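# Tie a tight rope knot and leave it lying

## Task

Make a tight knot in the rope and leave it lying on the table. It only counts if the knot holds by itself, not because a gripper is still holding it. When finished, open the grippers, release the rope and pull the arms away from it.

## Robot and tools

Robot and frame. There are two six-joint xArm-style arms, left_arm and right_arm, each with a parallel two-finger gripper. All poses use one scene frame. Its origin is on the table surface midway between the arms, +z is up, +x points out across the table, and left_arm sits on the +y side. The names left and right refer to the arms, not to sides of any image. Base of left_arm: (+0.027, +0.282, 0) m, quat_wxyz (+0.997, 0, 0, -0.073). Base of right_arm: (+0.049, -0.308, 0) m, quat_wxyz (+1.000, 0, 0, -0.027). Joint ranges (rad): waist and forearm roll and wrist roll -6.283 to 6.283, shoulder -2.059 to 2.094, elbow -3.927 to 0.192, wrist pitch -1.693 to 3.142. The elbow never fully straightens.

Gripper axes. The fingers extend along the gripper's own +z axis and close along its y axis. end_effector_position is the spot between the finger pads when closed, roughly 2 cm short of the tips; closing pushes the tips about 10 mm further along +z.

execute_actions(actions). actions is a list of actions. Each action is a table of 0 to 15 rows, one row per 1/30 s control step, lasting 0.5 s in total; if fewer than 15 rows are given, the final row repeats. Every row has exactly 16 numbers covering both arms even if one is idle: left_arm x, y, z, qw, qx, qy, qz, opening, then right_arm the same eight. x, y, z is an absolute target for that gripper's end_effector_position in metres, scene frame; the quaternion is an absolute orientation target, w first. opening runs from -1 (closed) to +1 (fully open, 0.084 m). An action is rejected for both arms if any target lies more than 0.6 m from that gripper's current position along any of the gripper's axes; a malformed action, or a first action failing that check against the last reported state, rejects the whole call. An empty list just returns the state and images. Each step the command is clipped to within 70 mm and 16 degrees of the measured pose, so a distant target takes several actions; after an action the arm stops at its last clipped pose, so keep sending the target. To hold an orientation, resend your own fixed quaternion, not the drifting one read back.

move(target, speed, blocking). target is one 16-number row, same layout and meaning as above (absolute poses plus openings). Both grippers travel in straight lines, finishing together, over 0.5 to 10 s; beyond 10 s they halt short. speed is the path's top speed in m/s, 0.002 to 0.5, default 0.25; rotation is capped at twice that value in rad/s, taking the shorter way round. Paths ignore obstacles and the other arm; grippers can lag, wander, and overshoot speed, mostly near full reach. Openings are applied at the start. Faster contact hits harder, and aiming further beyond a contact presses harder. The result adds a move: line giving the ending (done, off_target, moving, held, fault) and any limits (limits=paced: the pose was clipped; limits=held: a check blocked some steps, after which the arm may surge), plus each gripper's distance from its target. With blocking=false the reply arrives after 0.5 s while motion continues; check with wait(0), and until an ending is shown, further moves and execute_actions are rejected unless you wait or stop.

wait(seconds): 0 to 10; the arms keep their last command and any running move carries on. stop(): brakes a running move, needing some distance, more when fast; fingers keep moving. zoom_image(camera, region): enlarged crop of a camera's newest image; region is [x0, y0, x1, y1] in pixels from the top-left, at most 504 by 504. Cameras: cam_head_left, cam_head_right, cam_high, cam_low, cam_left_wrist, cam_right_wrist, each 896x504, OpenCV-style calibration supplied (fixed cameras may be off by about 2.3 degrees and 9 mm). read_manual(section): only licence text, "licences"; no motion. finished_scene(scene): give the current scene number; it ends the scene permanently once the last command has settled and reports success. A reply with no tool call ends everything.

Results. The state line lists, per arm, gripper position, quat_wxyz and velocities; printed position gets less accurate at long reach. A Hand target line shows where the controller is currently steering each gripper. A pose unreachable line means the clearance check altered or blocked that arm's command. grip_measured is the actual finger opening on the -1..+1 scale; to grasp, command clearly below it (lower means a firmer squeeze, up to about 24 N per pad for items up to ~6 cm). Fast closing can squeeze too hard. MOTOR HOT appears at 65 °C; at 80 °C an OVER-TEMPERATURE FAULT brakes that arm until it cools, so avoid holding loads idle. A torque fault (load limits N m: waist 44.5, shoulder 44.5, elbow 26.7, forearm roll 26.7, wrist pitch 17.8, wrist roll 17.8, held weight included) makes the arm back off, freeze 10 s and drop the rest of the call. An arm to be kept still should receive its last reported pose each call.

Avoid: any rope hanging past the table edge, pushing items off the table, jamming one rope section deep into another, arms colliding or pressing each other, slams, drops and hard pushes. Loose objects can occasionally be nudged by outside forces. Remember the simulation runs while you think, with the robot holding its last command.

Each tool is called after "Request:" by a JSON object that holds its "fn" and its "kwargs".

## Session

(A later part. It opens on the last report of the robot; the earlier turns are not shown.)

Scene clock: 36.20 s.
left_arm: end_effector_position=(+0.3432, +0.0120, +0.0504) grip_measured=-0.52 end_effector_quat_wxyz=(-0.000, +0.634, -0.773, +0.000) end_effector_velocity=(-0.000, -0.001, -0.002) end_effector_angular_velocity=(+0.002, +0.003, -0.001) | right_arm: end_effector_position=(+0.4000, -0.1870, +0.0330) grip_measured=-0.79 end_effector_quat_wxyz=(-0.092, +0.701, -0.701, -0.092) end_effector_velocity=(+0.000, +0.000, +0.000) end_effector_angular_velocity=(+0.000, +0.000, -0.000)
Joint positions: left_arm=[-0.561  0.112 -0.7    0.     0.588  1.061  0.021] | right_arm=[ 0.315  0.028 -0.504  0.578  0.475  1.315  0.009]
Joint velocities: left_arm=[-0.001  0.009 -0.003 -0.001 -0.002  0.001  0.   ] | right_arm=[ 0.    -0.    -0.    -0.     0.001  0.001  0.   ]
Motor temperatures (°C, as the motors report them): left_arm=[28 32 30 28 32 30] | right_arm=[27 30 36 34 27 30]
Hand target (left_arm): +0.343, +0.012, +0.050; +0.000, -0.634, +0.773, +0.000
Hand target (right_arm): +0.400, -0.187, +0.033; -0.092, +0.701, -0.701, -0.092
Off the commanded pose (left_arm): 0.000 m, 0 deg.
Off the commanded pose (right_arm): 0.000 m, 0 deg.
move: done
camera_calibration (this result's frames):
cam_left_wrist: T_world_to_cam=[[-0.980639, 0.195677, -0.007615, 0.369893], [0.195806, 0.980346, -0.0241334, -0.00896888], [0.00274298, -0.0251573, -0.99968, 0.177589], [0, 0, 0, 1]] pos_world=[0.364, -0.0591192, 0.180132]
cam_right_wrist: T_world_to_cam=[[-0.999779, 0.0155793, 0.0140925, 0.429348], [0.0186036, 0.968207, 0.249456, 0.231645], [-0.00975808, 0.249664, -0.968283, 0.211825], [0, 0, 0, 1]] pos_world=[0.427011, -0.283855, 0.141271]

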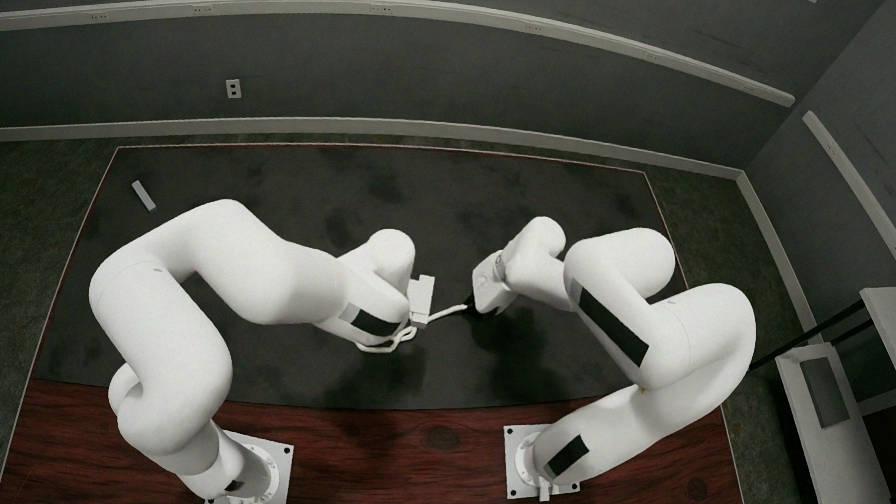

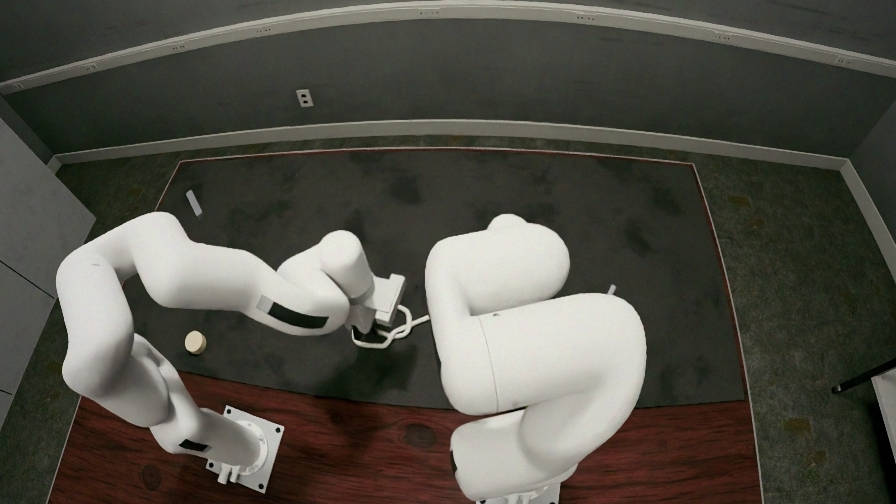

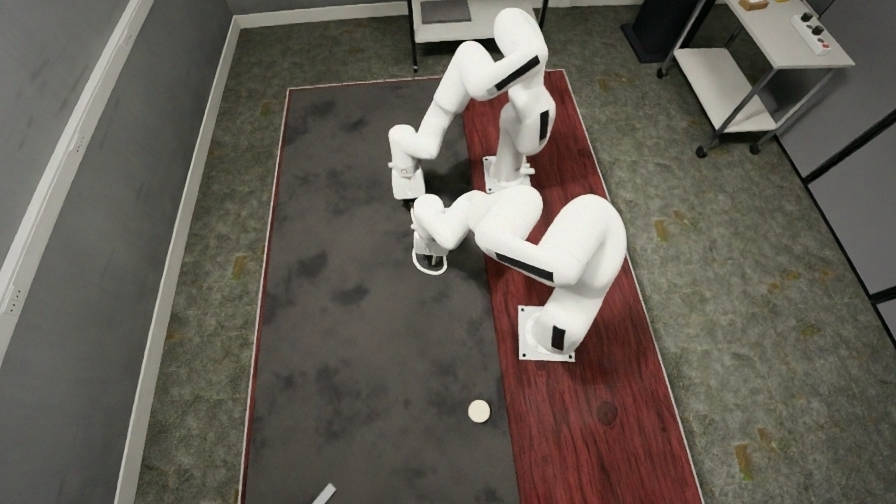

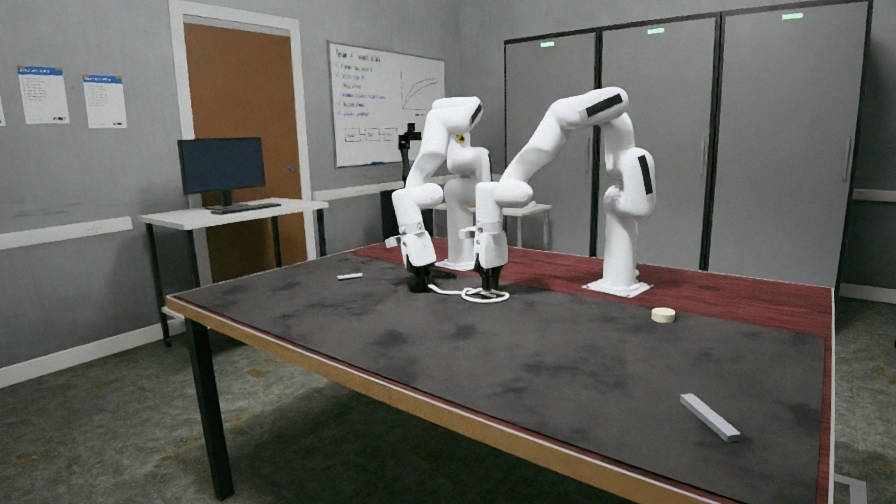

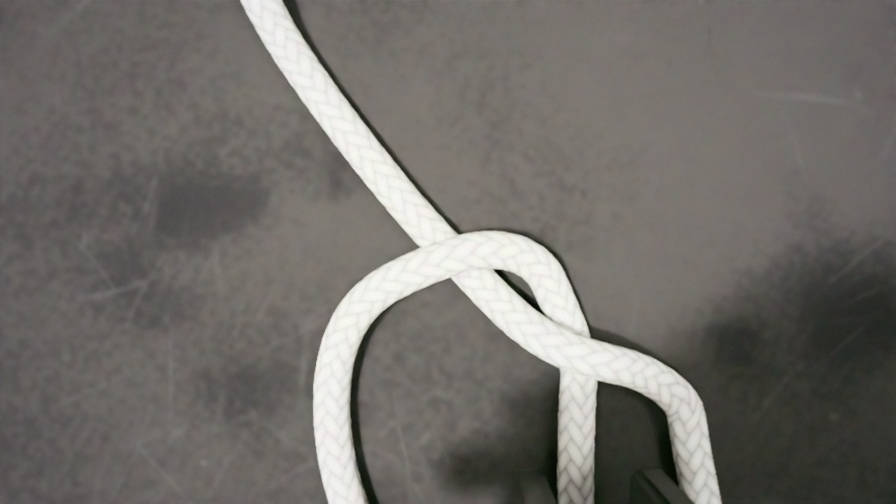

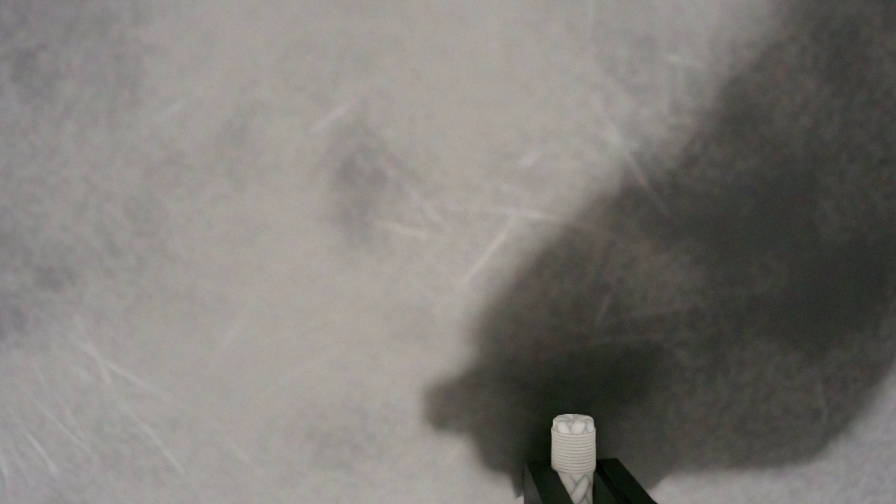

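Request:
{"fn": "execute_actions", "kwargs": {"actions": [[[0.3428,0.012,0.048,0,0.634,-0.7733,0,-0.5, 0.40,-0.187,0.033,-0.0923,0.7011,-0.7011,-0.0923,-0.9],[0.3425,0.012,0.045,0,0.634,-0.7733,0,-0.5, 0.40,-0.187,0.033,-0.0923,0.7011,-0.7011,-0.0923,-0.9],[0.342,0.0122,0.042,0,0.634,-0.7733,0,-0.5, 0.40,-0.187,0.033,-0.0923,0.7011,-0.7011,-0.0923,-0.9],[0.3415,0.0123,0.039,0,0.634,-0.7733,0,-0.5, 0.40,-0.187,0.033,-0.0923,0.7011,-0.7011,-0.0923,-0.9],[0.3412,0.0124,0.036,0,0.634,-0.7733,0,-0.5, 0.40,-0.187,0.033,-0.0923,0.7011,-0.7011,-0.0923,-0.9],[0.3412,0.0124,0.033,0,0.634,-0.7733,0,-0.5, 0.40,-0.187,0.033,-0.0923,0.7011,-0.7011,-0.0923,-0.9],[0.3412,0.0124,0.030,0,0.634,-0.7733,0,-0.5, 0.40,-0.187,0.033,-0.0923,0.7011,-0.7011,-0.0923,-0.9],[0.3412,0.0124,0.028,0,0.634,-0.7733,0,-0.5, 0.40,-0.187,0.033,-0.0923,0.7011,-0.7011,-0.0923,-0.9],[0.3412,0.0124,0.0265,0,0.634,-0.7733,0,-0.5, 0.40,-0.187,0.033,-0.0923,0.7011,-0.7011,-0.0923,-0.9],[0.3412,0.0124,0.0255,0,0.634,-0.7733,0,-0.5, 0.40,-0.187,0.033,-0.0923,0.7011,-0.7011,-0.0923,-0.9],[0.3412,0.0124,0.0255,0,0.634,-0.7733,0,-0.5, 0.40,-0.187,0.033,-0.0923,0.7011,-0.7011,-0.0923,-0.9],[0.3412,0.0124,0.0255,0,0.634,-0.7733,0,-0.5, 0.40,-0.187,0.033,-0.0923,0.7011,-0.7011,-0.0923,-0.9],[0.3412,0.0124,0.0255,0,0.634,-0.7733,0,-0.55, 0.40,-0.187,0.033,-0.0923,0.7011,-0.7011,-0.0923,-0.9],[0.3412,0.0124,0.0255,0,0.634,-0.7733,0,-0.6, 0.40,-0.187,0.033,-0.0923,0.7011,-0.7011,-0.0923,-0.9],[0.3412,0.0124,0.0255,0,0.634,-0.7733,0,-0.65, 0.40,-0.187,0.033,-0.0923,0.7011,-0.7011,-0.0923,-0.9]],[[0.3412,0.0124,0.0255,0,0.634,-0.7733,0,-0.7, 0.40,-0.187,0.033,-0.0923,0.7011,-0.7011,-0.0923,-0.9],[0.3412,0.0124,0.0255,0,0.634,-0.7733,0,-0.75, 0.40,-0.187,0.033,-0.0923,0.7011,-0.7011,-0.0923,-0.9],[0.3412,0.0124,0.0255,0,0.634,-0.7733,0,-0.8, 0.40,-0.187,0.033,-0.0923,0.7011,-0.7011,-0.0923,-0.9],[0.3412,0.0124,0.0255,0,0.634,-0.7733,0,-0.85, 0.40,-0.187,0.033,-0.0923,0.7011,-0.7011,-0.0923,-0.9],[0.3412,0.0124,0.0255,0,0.634,-0.7733,0,-0.9, 0.40,-0.187,0.033,-0.0923,0.7011,-0.7011,-0.0923,-0.9],[0.3412,0.0124,0.0255,0,0.634,-0.7733,0,-0.9, 0.40,-0.187,0.033,-0.0923,0.7011,-0.7011,-0.0923,-0.9],[0.3412,0.0124,0.0255,0,0.634,-0.7733,0,-0.9, 0.40,-0.187,0.033,-0.0923,0.7011,-0.7011,-0.0923,-0.9],[0.3412,0.0124,0.0255,0,0.634,-0.7733,0,-0.9, 0.40,-0.187,0.033,-0.0923,0.7011,-0.7011,-0.0923,-0.9],[0.3412,0.0124,0.0255,0,0.634,-0.7733,0,-0.9, 0.40,-0.187,0.033,-0.0923,0.7011,-0.7011,-0.0923,-0.9],[0.3412,0.0124,0.0255,0,0.634,-0.7733,0,-0.9, 0.40,-0.187,0.033,-0.0923,0.7011,-0.7011,-0.0923,-0.9],[0.3412,0.0124,0.027,0,0.634,-0.7733,0,-0.9, 0.40,-0.187,0.033,-0.0923,0.7011,-0.7011,-0.0923,-0.9],[0.3412,0.0124,0.030,0,0.634,-0.7733,0,-0.9, 0.40,-0.187,0.033,-0.0923,0.7011,-0.7011,-0.0923,-0.9],[0.3412,0.0124,0.033,0,0.634,-0.7733,0,-0.9, 0.40,-0.187,0.033,-0.0923,0.7011,-0.7011,-0.0923,-0.9],[0.3412,0.0124,0.036,0,0.634,-0.7733,0,-0.9, 0.40,-0.187,0.033,-0.0923,0.7011,-0.7011,-0.0923,-0.9],[0.3412,0.0124,0.039,0,0.634,-0.7733,0,-0.9, 0.40,-0.187,0.033,-0.0923,0.7011,-0.7011,-0.0923,-0.9]]]}}

Scene clock: 37.73 s.
left_arm: end_effector_position=(+0.3407, +0.0128, +0.0301) grip_measured=-0.79 end_effector_quat_wxyz=(+0.000, +0.634, -0.773, -0.001) end_effector_velocity=(+0.002, -0.002, +0.068) end_effector_angular_velocity=(-0.007, -0.007, -0.000) | right_arm: end_effector_position=(+0.4000, -0.1870, +0.0330) grip_measured=-0.79 end_effector_quat_wxyz=(-0.092, +0.701, -0.701, -0.092) end_effector_velocity=(-0.000, +0.000, +0.000) end_effector_angular_velocity=(+0.001, +0.001, +0.000)
Joint positions: left_arm=[-0.564  0.162 -0.688 -0.     0.527  1.059  0.009] | right_arm=[ 0.315  0.028 -0.504  0.578  0.475  1.315  0.009]
Joint velocities: left_arm=[-0.001 -0.189 -0.014 -0.001  0.193  0.    -0.   ] | right_arm=[-0.    -0.    -0.001  0.     0.002 -0.    -0.   ]
Motor temperatures (°C, as the motors report them): left_arm=[28 32 30 28 32 30] | right_arm=[27 30 36 34 27 30]
Hand target (left_arm): +0.341, +0.012, +0.039; -0.000, -0.634, +0.773, -0.000
Hand target (right_arm): +0.400, -0.187, +0.033; -0.092, +0.701, -0.701, -0.092
Off the commanded pose (left_arm): 0.009 m, 0 deg.
Off the commanded pose (right_arm): 0.000 m, 0 deg.
camera_calibration (this result's frames):
cam_left_wrist: T_world_to_cam=[[-0.980507, 0.196404, -0.00564745, 0.367025], [0.196482, 0.980233, -0.0231738, -0.00996167], [0.000984396, -0.0238317, -0.999715, 0.157897], [0, 0, 0, 1]] pos_world=[0.361673, -0.0585574, 0.159694]
cam_right_wrist: T_world_to_cam=[[-0.999779, 0.0155794, 0.014093, 0.429348], [0.0186038, 0.968207, 0.249456, 0.231645], [-0.00975857, 0.249664, -0.968283, 0.211825], [0, 0, 0, 1]] pos_world=[0.427011, -0.283855, 0.141271]

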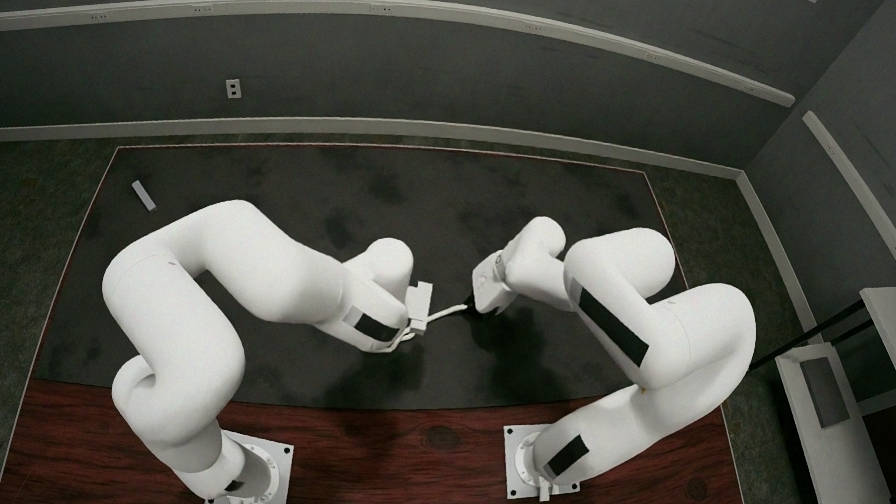

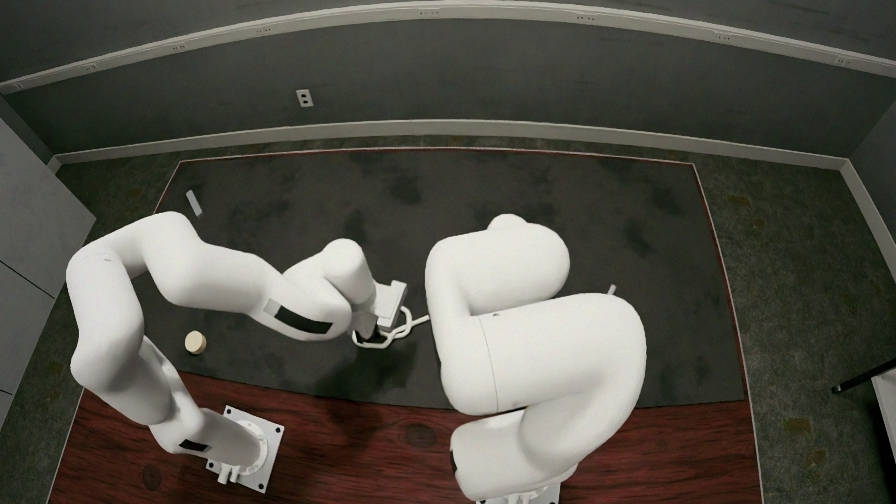

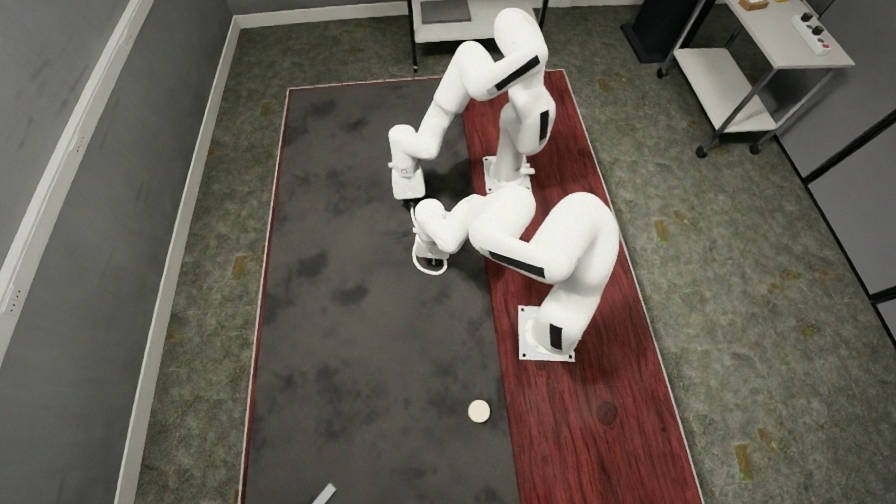

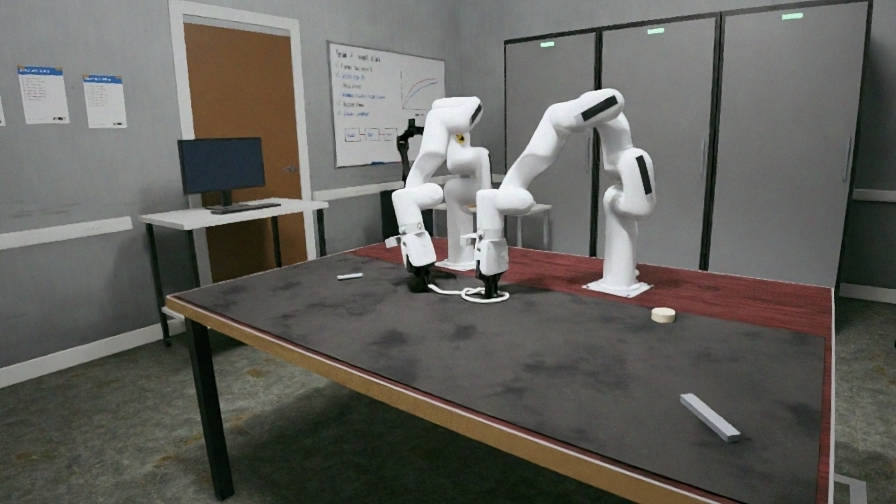

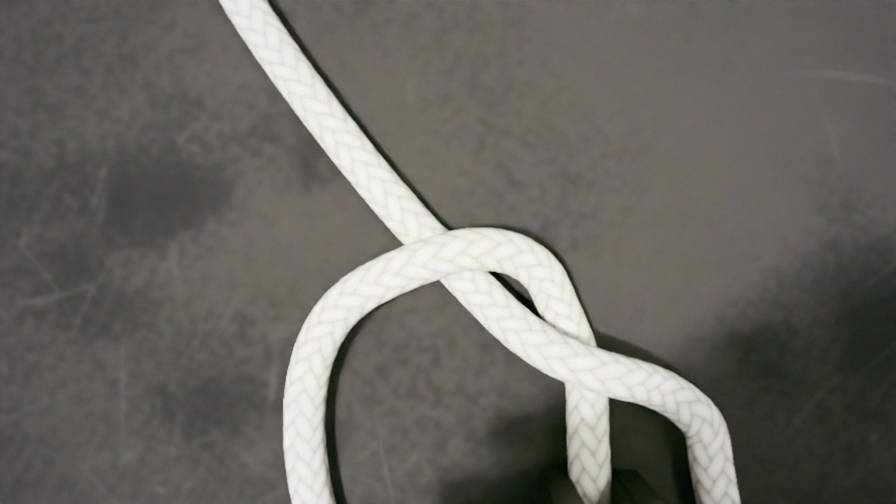

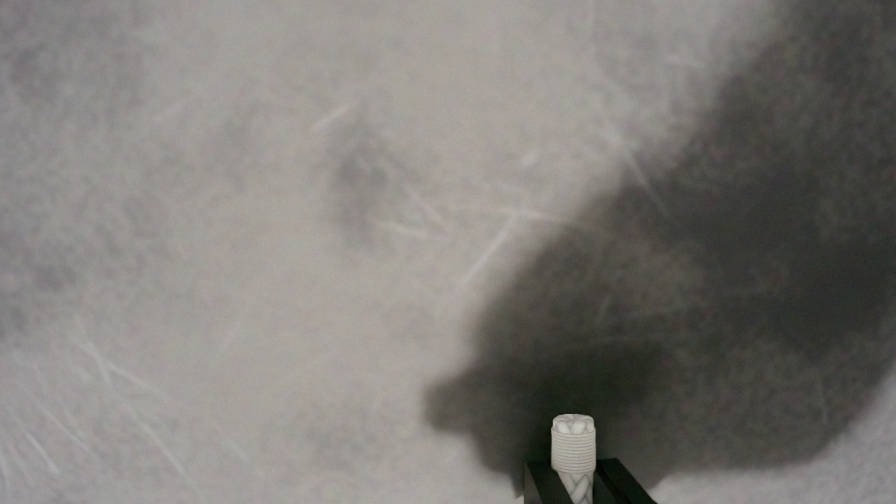

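Request:
{"fn": "move", "kwargs": {"target": [0.352,0.05,0.07,0,0.66,-0.7513,0,-0.9, 0.40,-0.187,0.033,-0.0923,0.7011,-0.7011,-0.0923,-0.9], "speed": 0.12}}

Request:
{"fn": "move", "kwargs": {"target": [0.38,0.13,0.07,0,0.7071,-0.7071,0,-0.9, 0.40,-0.187,0.033,-0.0923,0.7011,-0.7011,-0.0923,-0.9], "speed": 0.12}}

Scene clock: 40.67 s.
left_arm: end_effector_position=(+0.3517, +0.0499, +0.0697) grip_measured=-0.79 end_effector_quat_wxyz=(+0.000, +0.660, -0.751, -0.000) end_effector_velocity=(+0.001, +0.001, +0.002) end_effector_angular_velocity=(-0.002, -0.001, +0.004) | right_arm: end_effector_position=(+0.4000, -0.1870, +0.0330) grip_measured=-0.79 end_effector_quat_wxyz=(-0.092, +0.701, -0.701, -0.092) end_effector_velocity=(-0.000, -0.000, -0.000) end_effector_angular_velocity=(-0.000, +0.000, -0.000)
Joint positions: left_arm=[-0.475  0.013 -0.649 -0.     0.636  1.08   0.009] | right_arm=[ 0.315  0.028 -0.504  0.578  0.475  1.315  0.009]
Joint velocities: left_arm=[ 0.004 -0.007  0.    -0.001  0.004  0.001 -0.   ] | right_arm=[ 0.     0.     0.001 -0.    -0.001  0.    -0.   ]
Motor temperatures (°C, as the motors report them): left_arm=[28 32 30 28 32 30] | right_arm=[27 30 36 34 27 30]
Hand target (left_arm): +0.352, +0.050, +0.070; +0.000, -0.660, +0.751, -0.000
Hand target (right_arm): +0.400, -0.187, +0.033; -0.092, +0.701, -0.701, -0.092
Off the commanded pose (left_arm): 0.000 m, 0 deg.
Off the commanded pose (right_arm): 0.000 m, 0 deg.
move: done
camera_calibration (this result's frames):
cam_left_wrist: T_world_to_cam=[[-0.99152, 0.129767, -0.00692402, 0.378062], [0.129897, 0.99124, -0.0238861, -0.0246439], [0.00376373, -0.0245829, -0.999691, 0.197458], [0, 0, 0, 1]] pos_world=[0.377315, -0.0197781, 0.199426]
cam_right_wrist: T_world_to_cam=[[-0.999779, 0.0155783, 0.0140944, 0.429347], [0.0186031, 0.968207, 0.249457, 0.231645], [-0.00976021, 0.249664, -0.968283, 0.211826], [0, 0, 0, 1]] pos_world=[0.427011, -0.283854, 0.14127]

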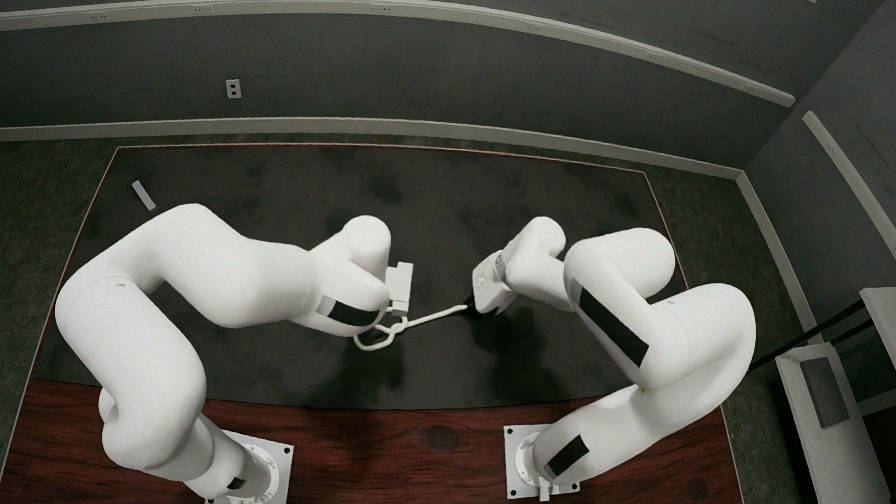

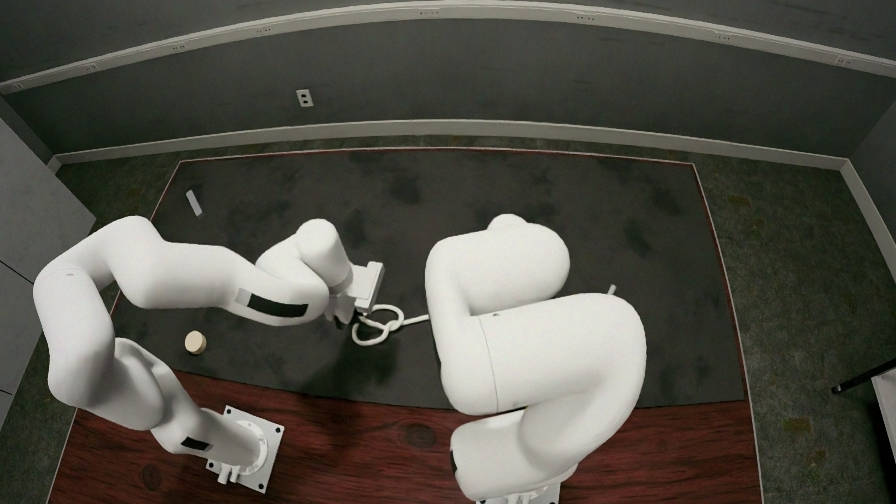

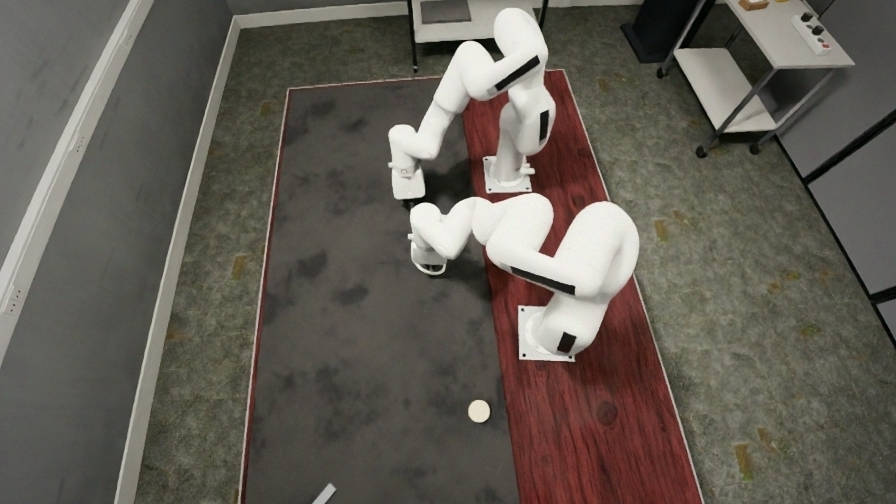

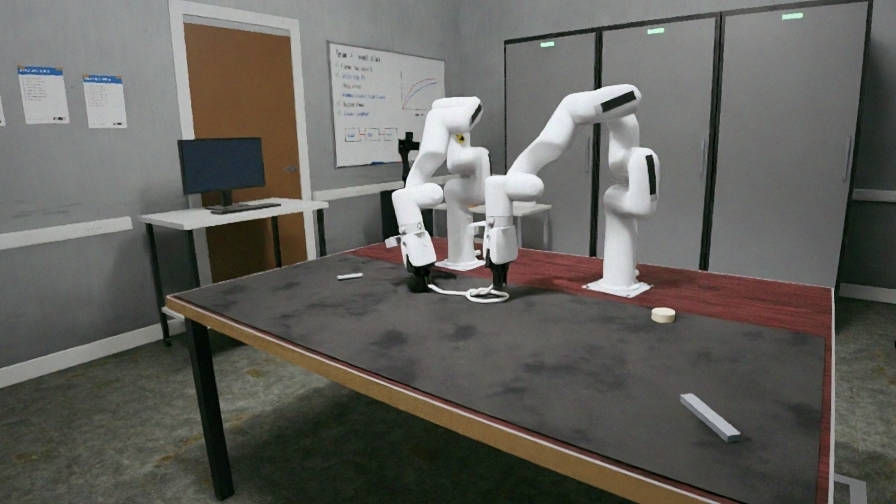

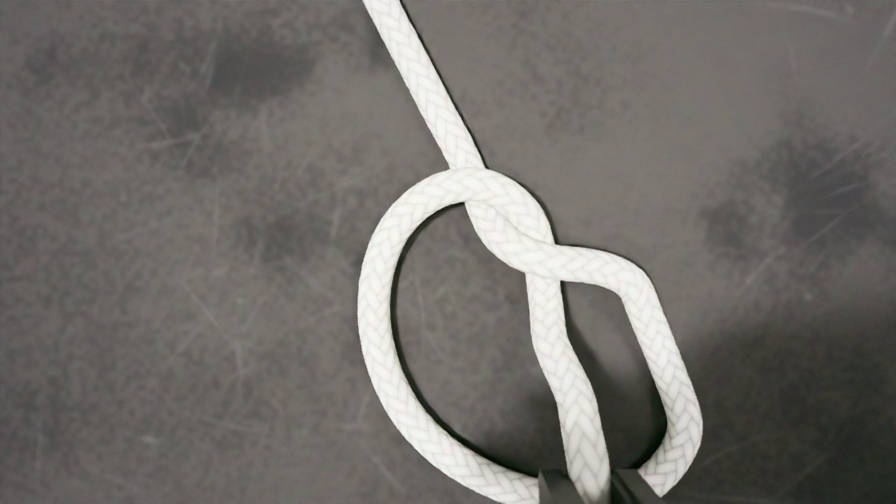

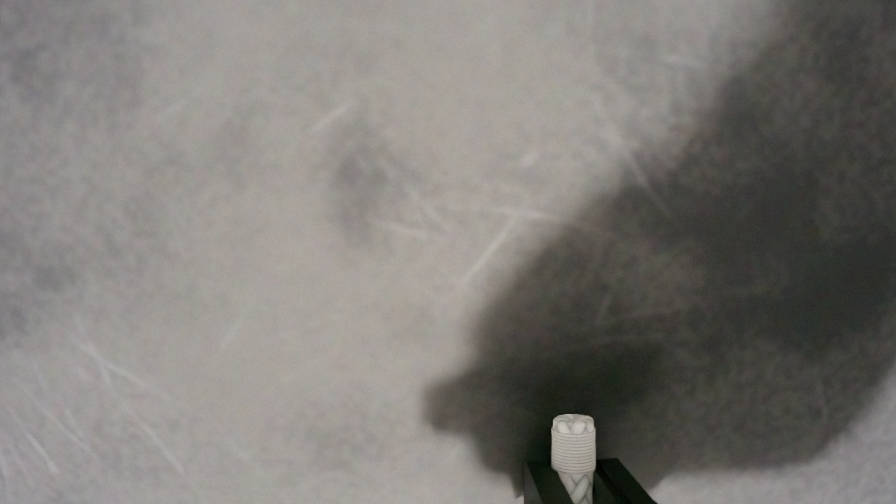

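Scene clock: 41.80 s.
left_arm: end_effector_position=(+0.3799, +0.1298, +0.0700) grip_measured=-0.79 end_effector_quat_wxyz=(-0.000, +0.707, -0.707, +0.000) end_effector_velocity=(+0.001, +0.002, +0.000) end_effector_angular_velocity=(-0.000, +0.000, +0.003) | right_arm: end_effector_position=(+0.4000, -0.1870, +0.0330) grip_measured=-0.79 end_effector_quat_wxyz=(-0.092, +0.701, -0.701, -0.092) end_effector_velocity=(-0.000, +0.000, +0.000) end_effector_angular_velocity=(+0.000, -0.000, +0.002)
Joint positions: left_arm=[-0.262 -0.033 -0.595  0.001  0.628  1.164  0.009] | right_arm=[ 0.315  0.028 -0.504  0.578  0.475  1.315  0.009]
Joint velocities: left_arm=[ 0.006 -0.     0.    -0.001 -0.     0.004 -0.   ] | right_arm=[ 0.     0.    -0.    -0.     0.001 -0.001 -0.   ]
Motor temperatures (°C, as the motors report them): left_arm=[28 32 30 28 32 30] | right_arm=[27 30 36 34 27 30]
Hand target (left_arm): +0.380, +0.130, +0.070; -0.000, +0.707, -0.707, +0.000
Hand target (right_arm): +0.400, -0.187, +0.033; -0.092, +0.701, -0.701, -0.092
Off the commanded pose (left_arm): 0.000 m, 0 deg.
Off the commanded pose (right_arm): 0.000 m, 0 deg.
move: done
camera_calibration (this result's frames):
cam_left_wrist: T_world_to_cam=[[-0.999971, 0.00100048, -0.00758687, 0.415613], [0.00118066, 0.999716, -0.0237819, -0.0596762], [0.00756093, -0.0237901, -0.999688, 0.198037], [0, 0, 0, 1]] pos_world=[0.414174, 0.0639548, 0.199709]
cam_right_wrist: T_world_to_cam=[[-0.999779, 0.0155779, 0.0140936, 0.429348], [0.0186024, 0.968207, 0.249457, 0.231645], [-0.00975953, 0.249664, -0.968283, 0.211826], [0, 0, 0, 1]] pos_world=[0.427011, -0.283854, 0.141271]

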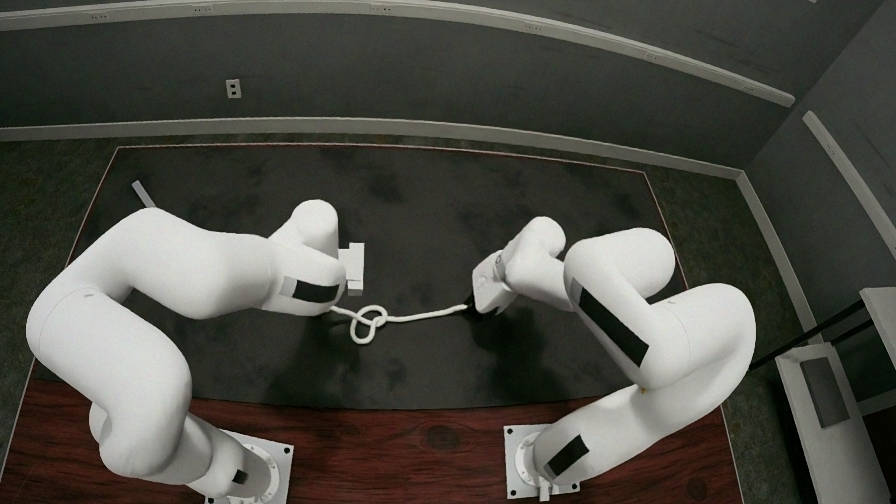

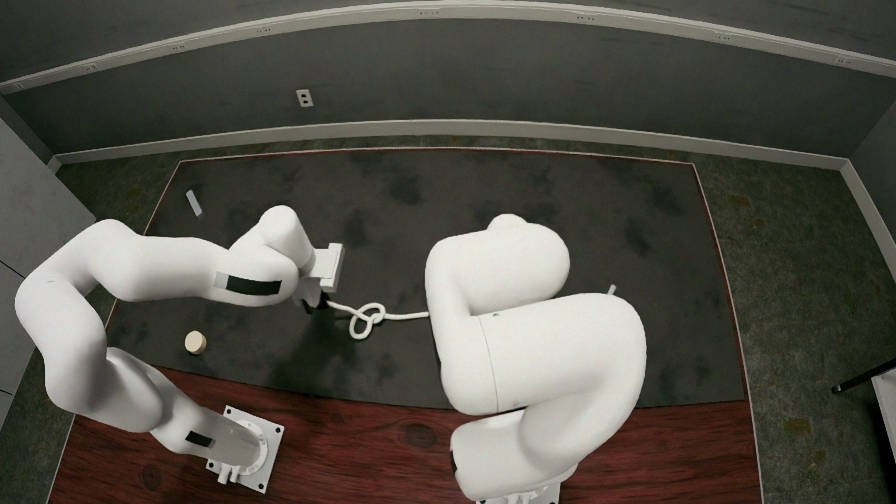

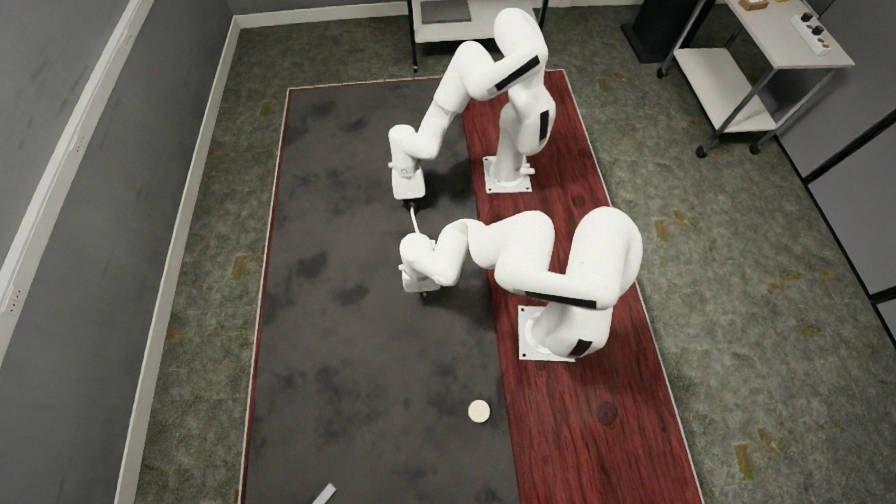

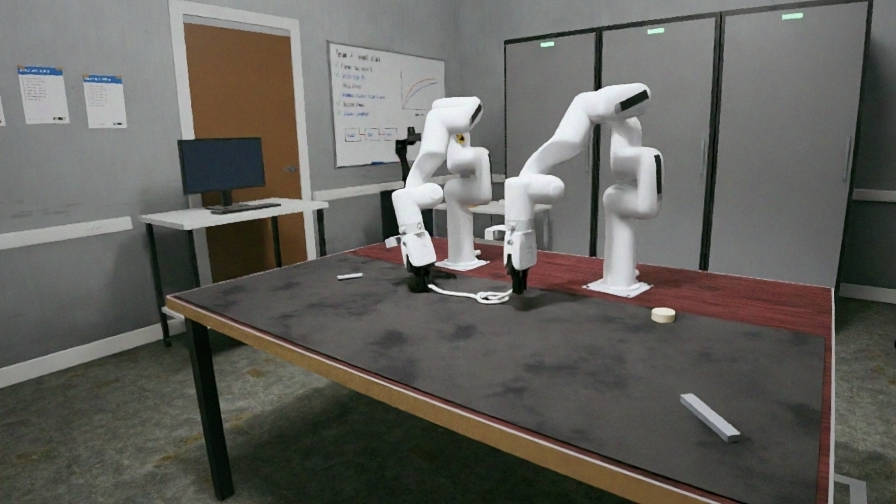

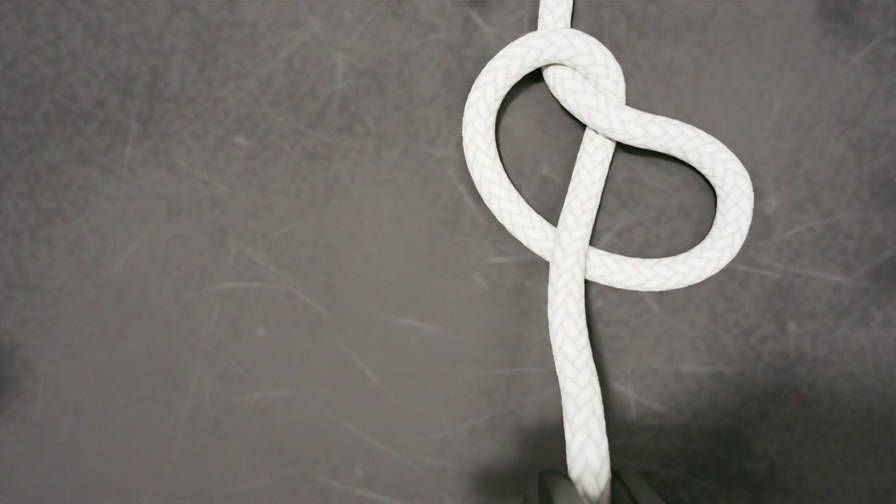

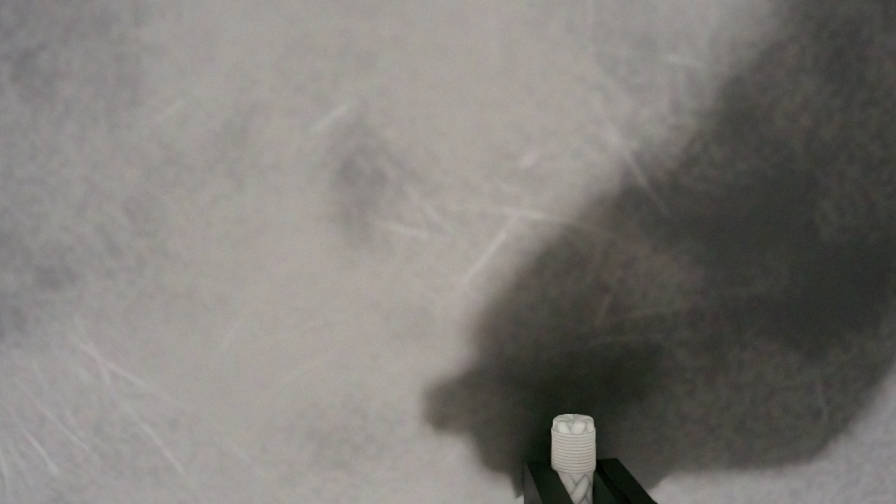

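Request:
{"fn": "move", "kwargs": {"target": [0.40,0.21,0.045,0,0.7071,-0.7071,0,-0.9, 0.40,-0.23,0.043,0,0.7071,-0.7071,0,-0.9], "speed": 0.1}}

Scene clock: 43.60 s.
left_arm: end_effector_position=(+0.4001, +0.2099, +0.0451) grip_measured=-0.79 end_effector_quat_wxyz=(-0.000, +0.707, -0.707, +0.000) end_effector_velocity=(+0.000, +0.002, -0.001) end_effector_angular_velocity=(+0.000, +0.001, -0.002) | right_arm: end_effector_position=(+0.3999, -0.2296, +0.0430) grip_measured=-0.79 end_effector_quat_wxyz=(-0.001, +0.707, -0.707, -0.000) end_effector_velocity=(-0.001, -0.001, -0.000) end_effector_angular_velocity=(-0.009, +0.002, -0.001)
Joint positions: left_arm=[-0.045  0.026 -0.567  0.001  0.541  1.379  0.009] | right_arm=[ 0.272 -0.028 -0.493  0.003  0.52   1.786  0.009]
Joint velocities: left_arm=[ 0.005  0.003  0.     0.    -0.002  0.006 -0.   ] | right_arm=[-0.    -0.001  0.    -0.017  0.004  0.015 -0.   ]
Motor temperatures (°C, as the motors report them): left_arm=[28 32 30 28 32 30] | right_arm=[27 30 36 34 27 30]
Hand target (left_arm): +0.400, +0.210, +0.045; -0.000, +0.707, -0.707, -0.000
Hand target (right_arm): +0.400, -0.230, +0.043; -0.001, +0.707, -0.707, +0.000
Off the commanded pose (left_arm): 0.000 m, 0 deg.
Off the commanded pose (right_arm): 0.000 m, 0 deg.
move: done
camera_calibration (this result's frames):
cam_left_wrist: T_world_to_cam=[[-0.99997, 0.000405397, -0.00769388, 0.435637], [0.000586839, 0.999721, -0.0235951, -0.140188], [0.00768217, -0.0235989, -0.999692, 0.174818], [0, 0, 0, 1]] pos_world=[0.434363, 0.144097, 0.174808]
cam_right_wrist: T_world_to_cam=[[-0.999791, 0.0184299, 0.00879601, 0.430667], [0.0183605, 0.9998, -0.00791105, 0.288839], [-0.00894005, -0.0077479, -0.99993, 0.17406], [0, 0, 0, 1]] pos_world=[0.42683, -0.29537, 0.172545]

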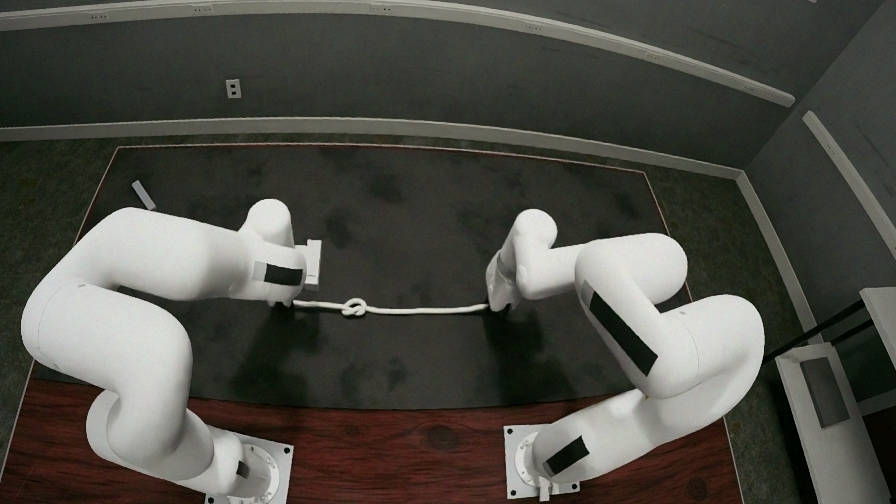

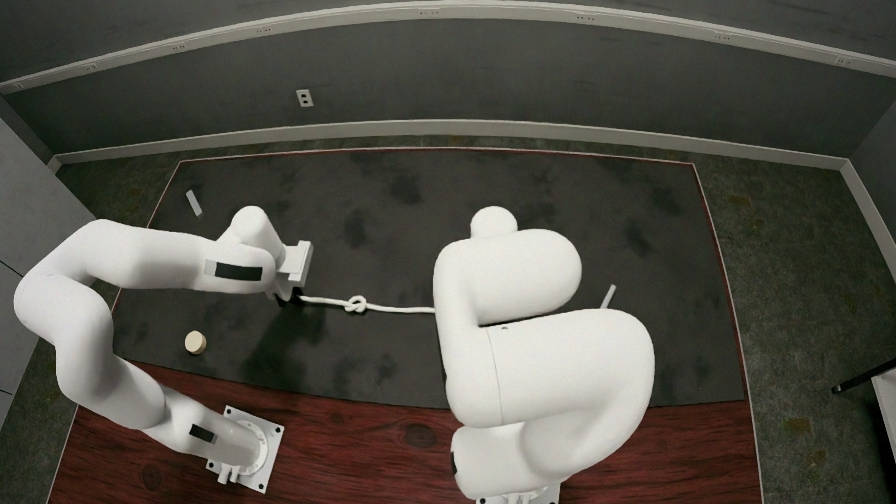

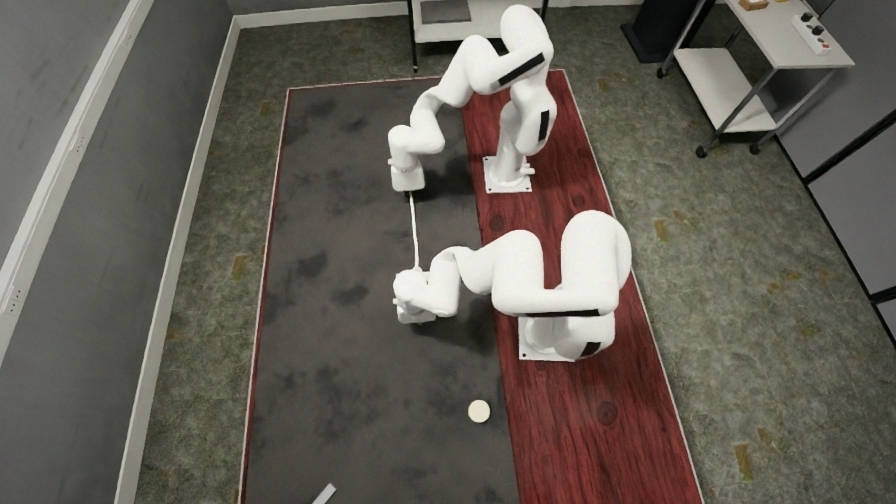

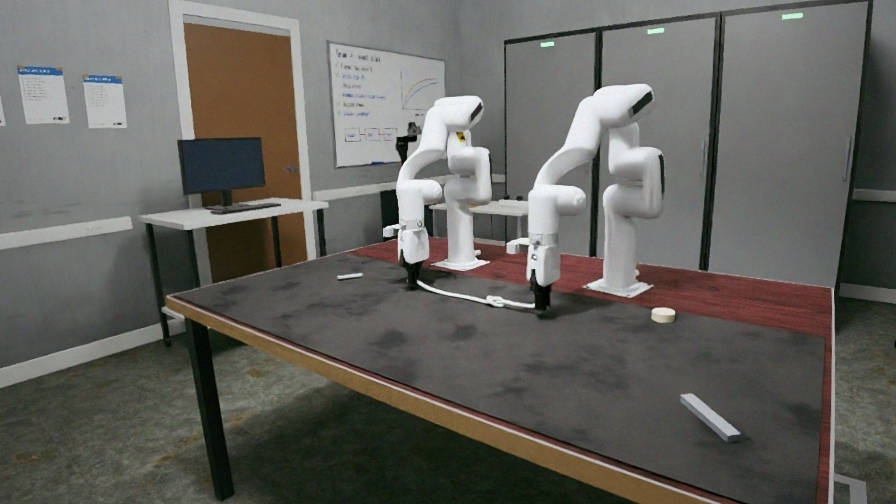

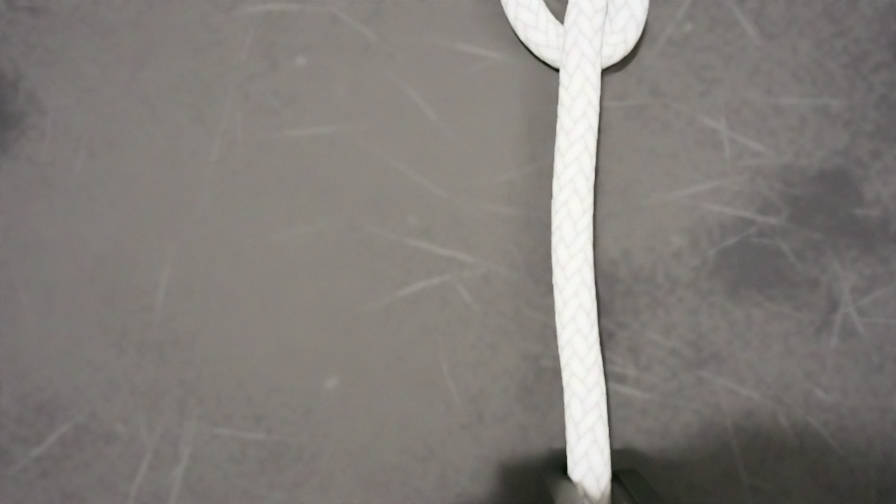

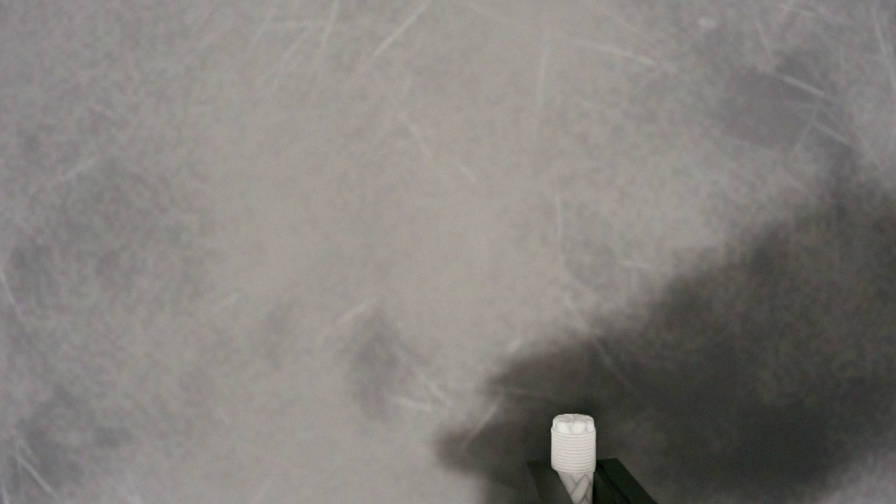

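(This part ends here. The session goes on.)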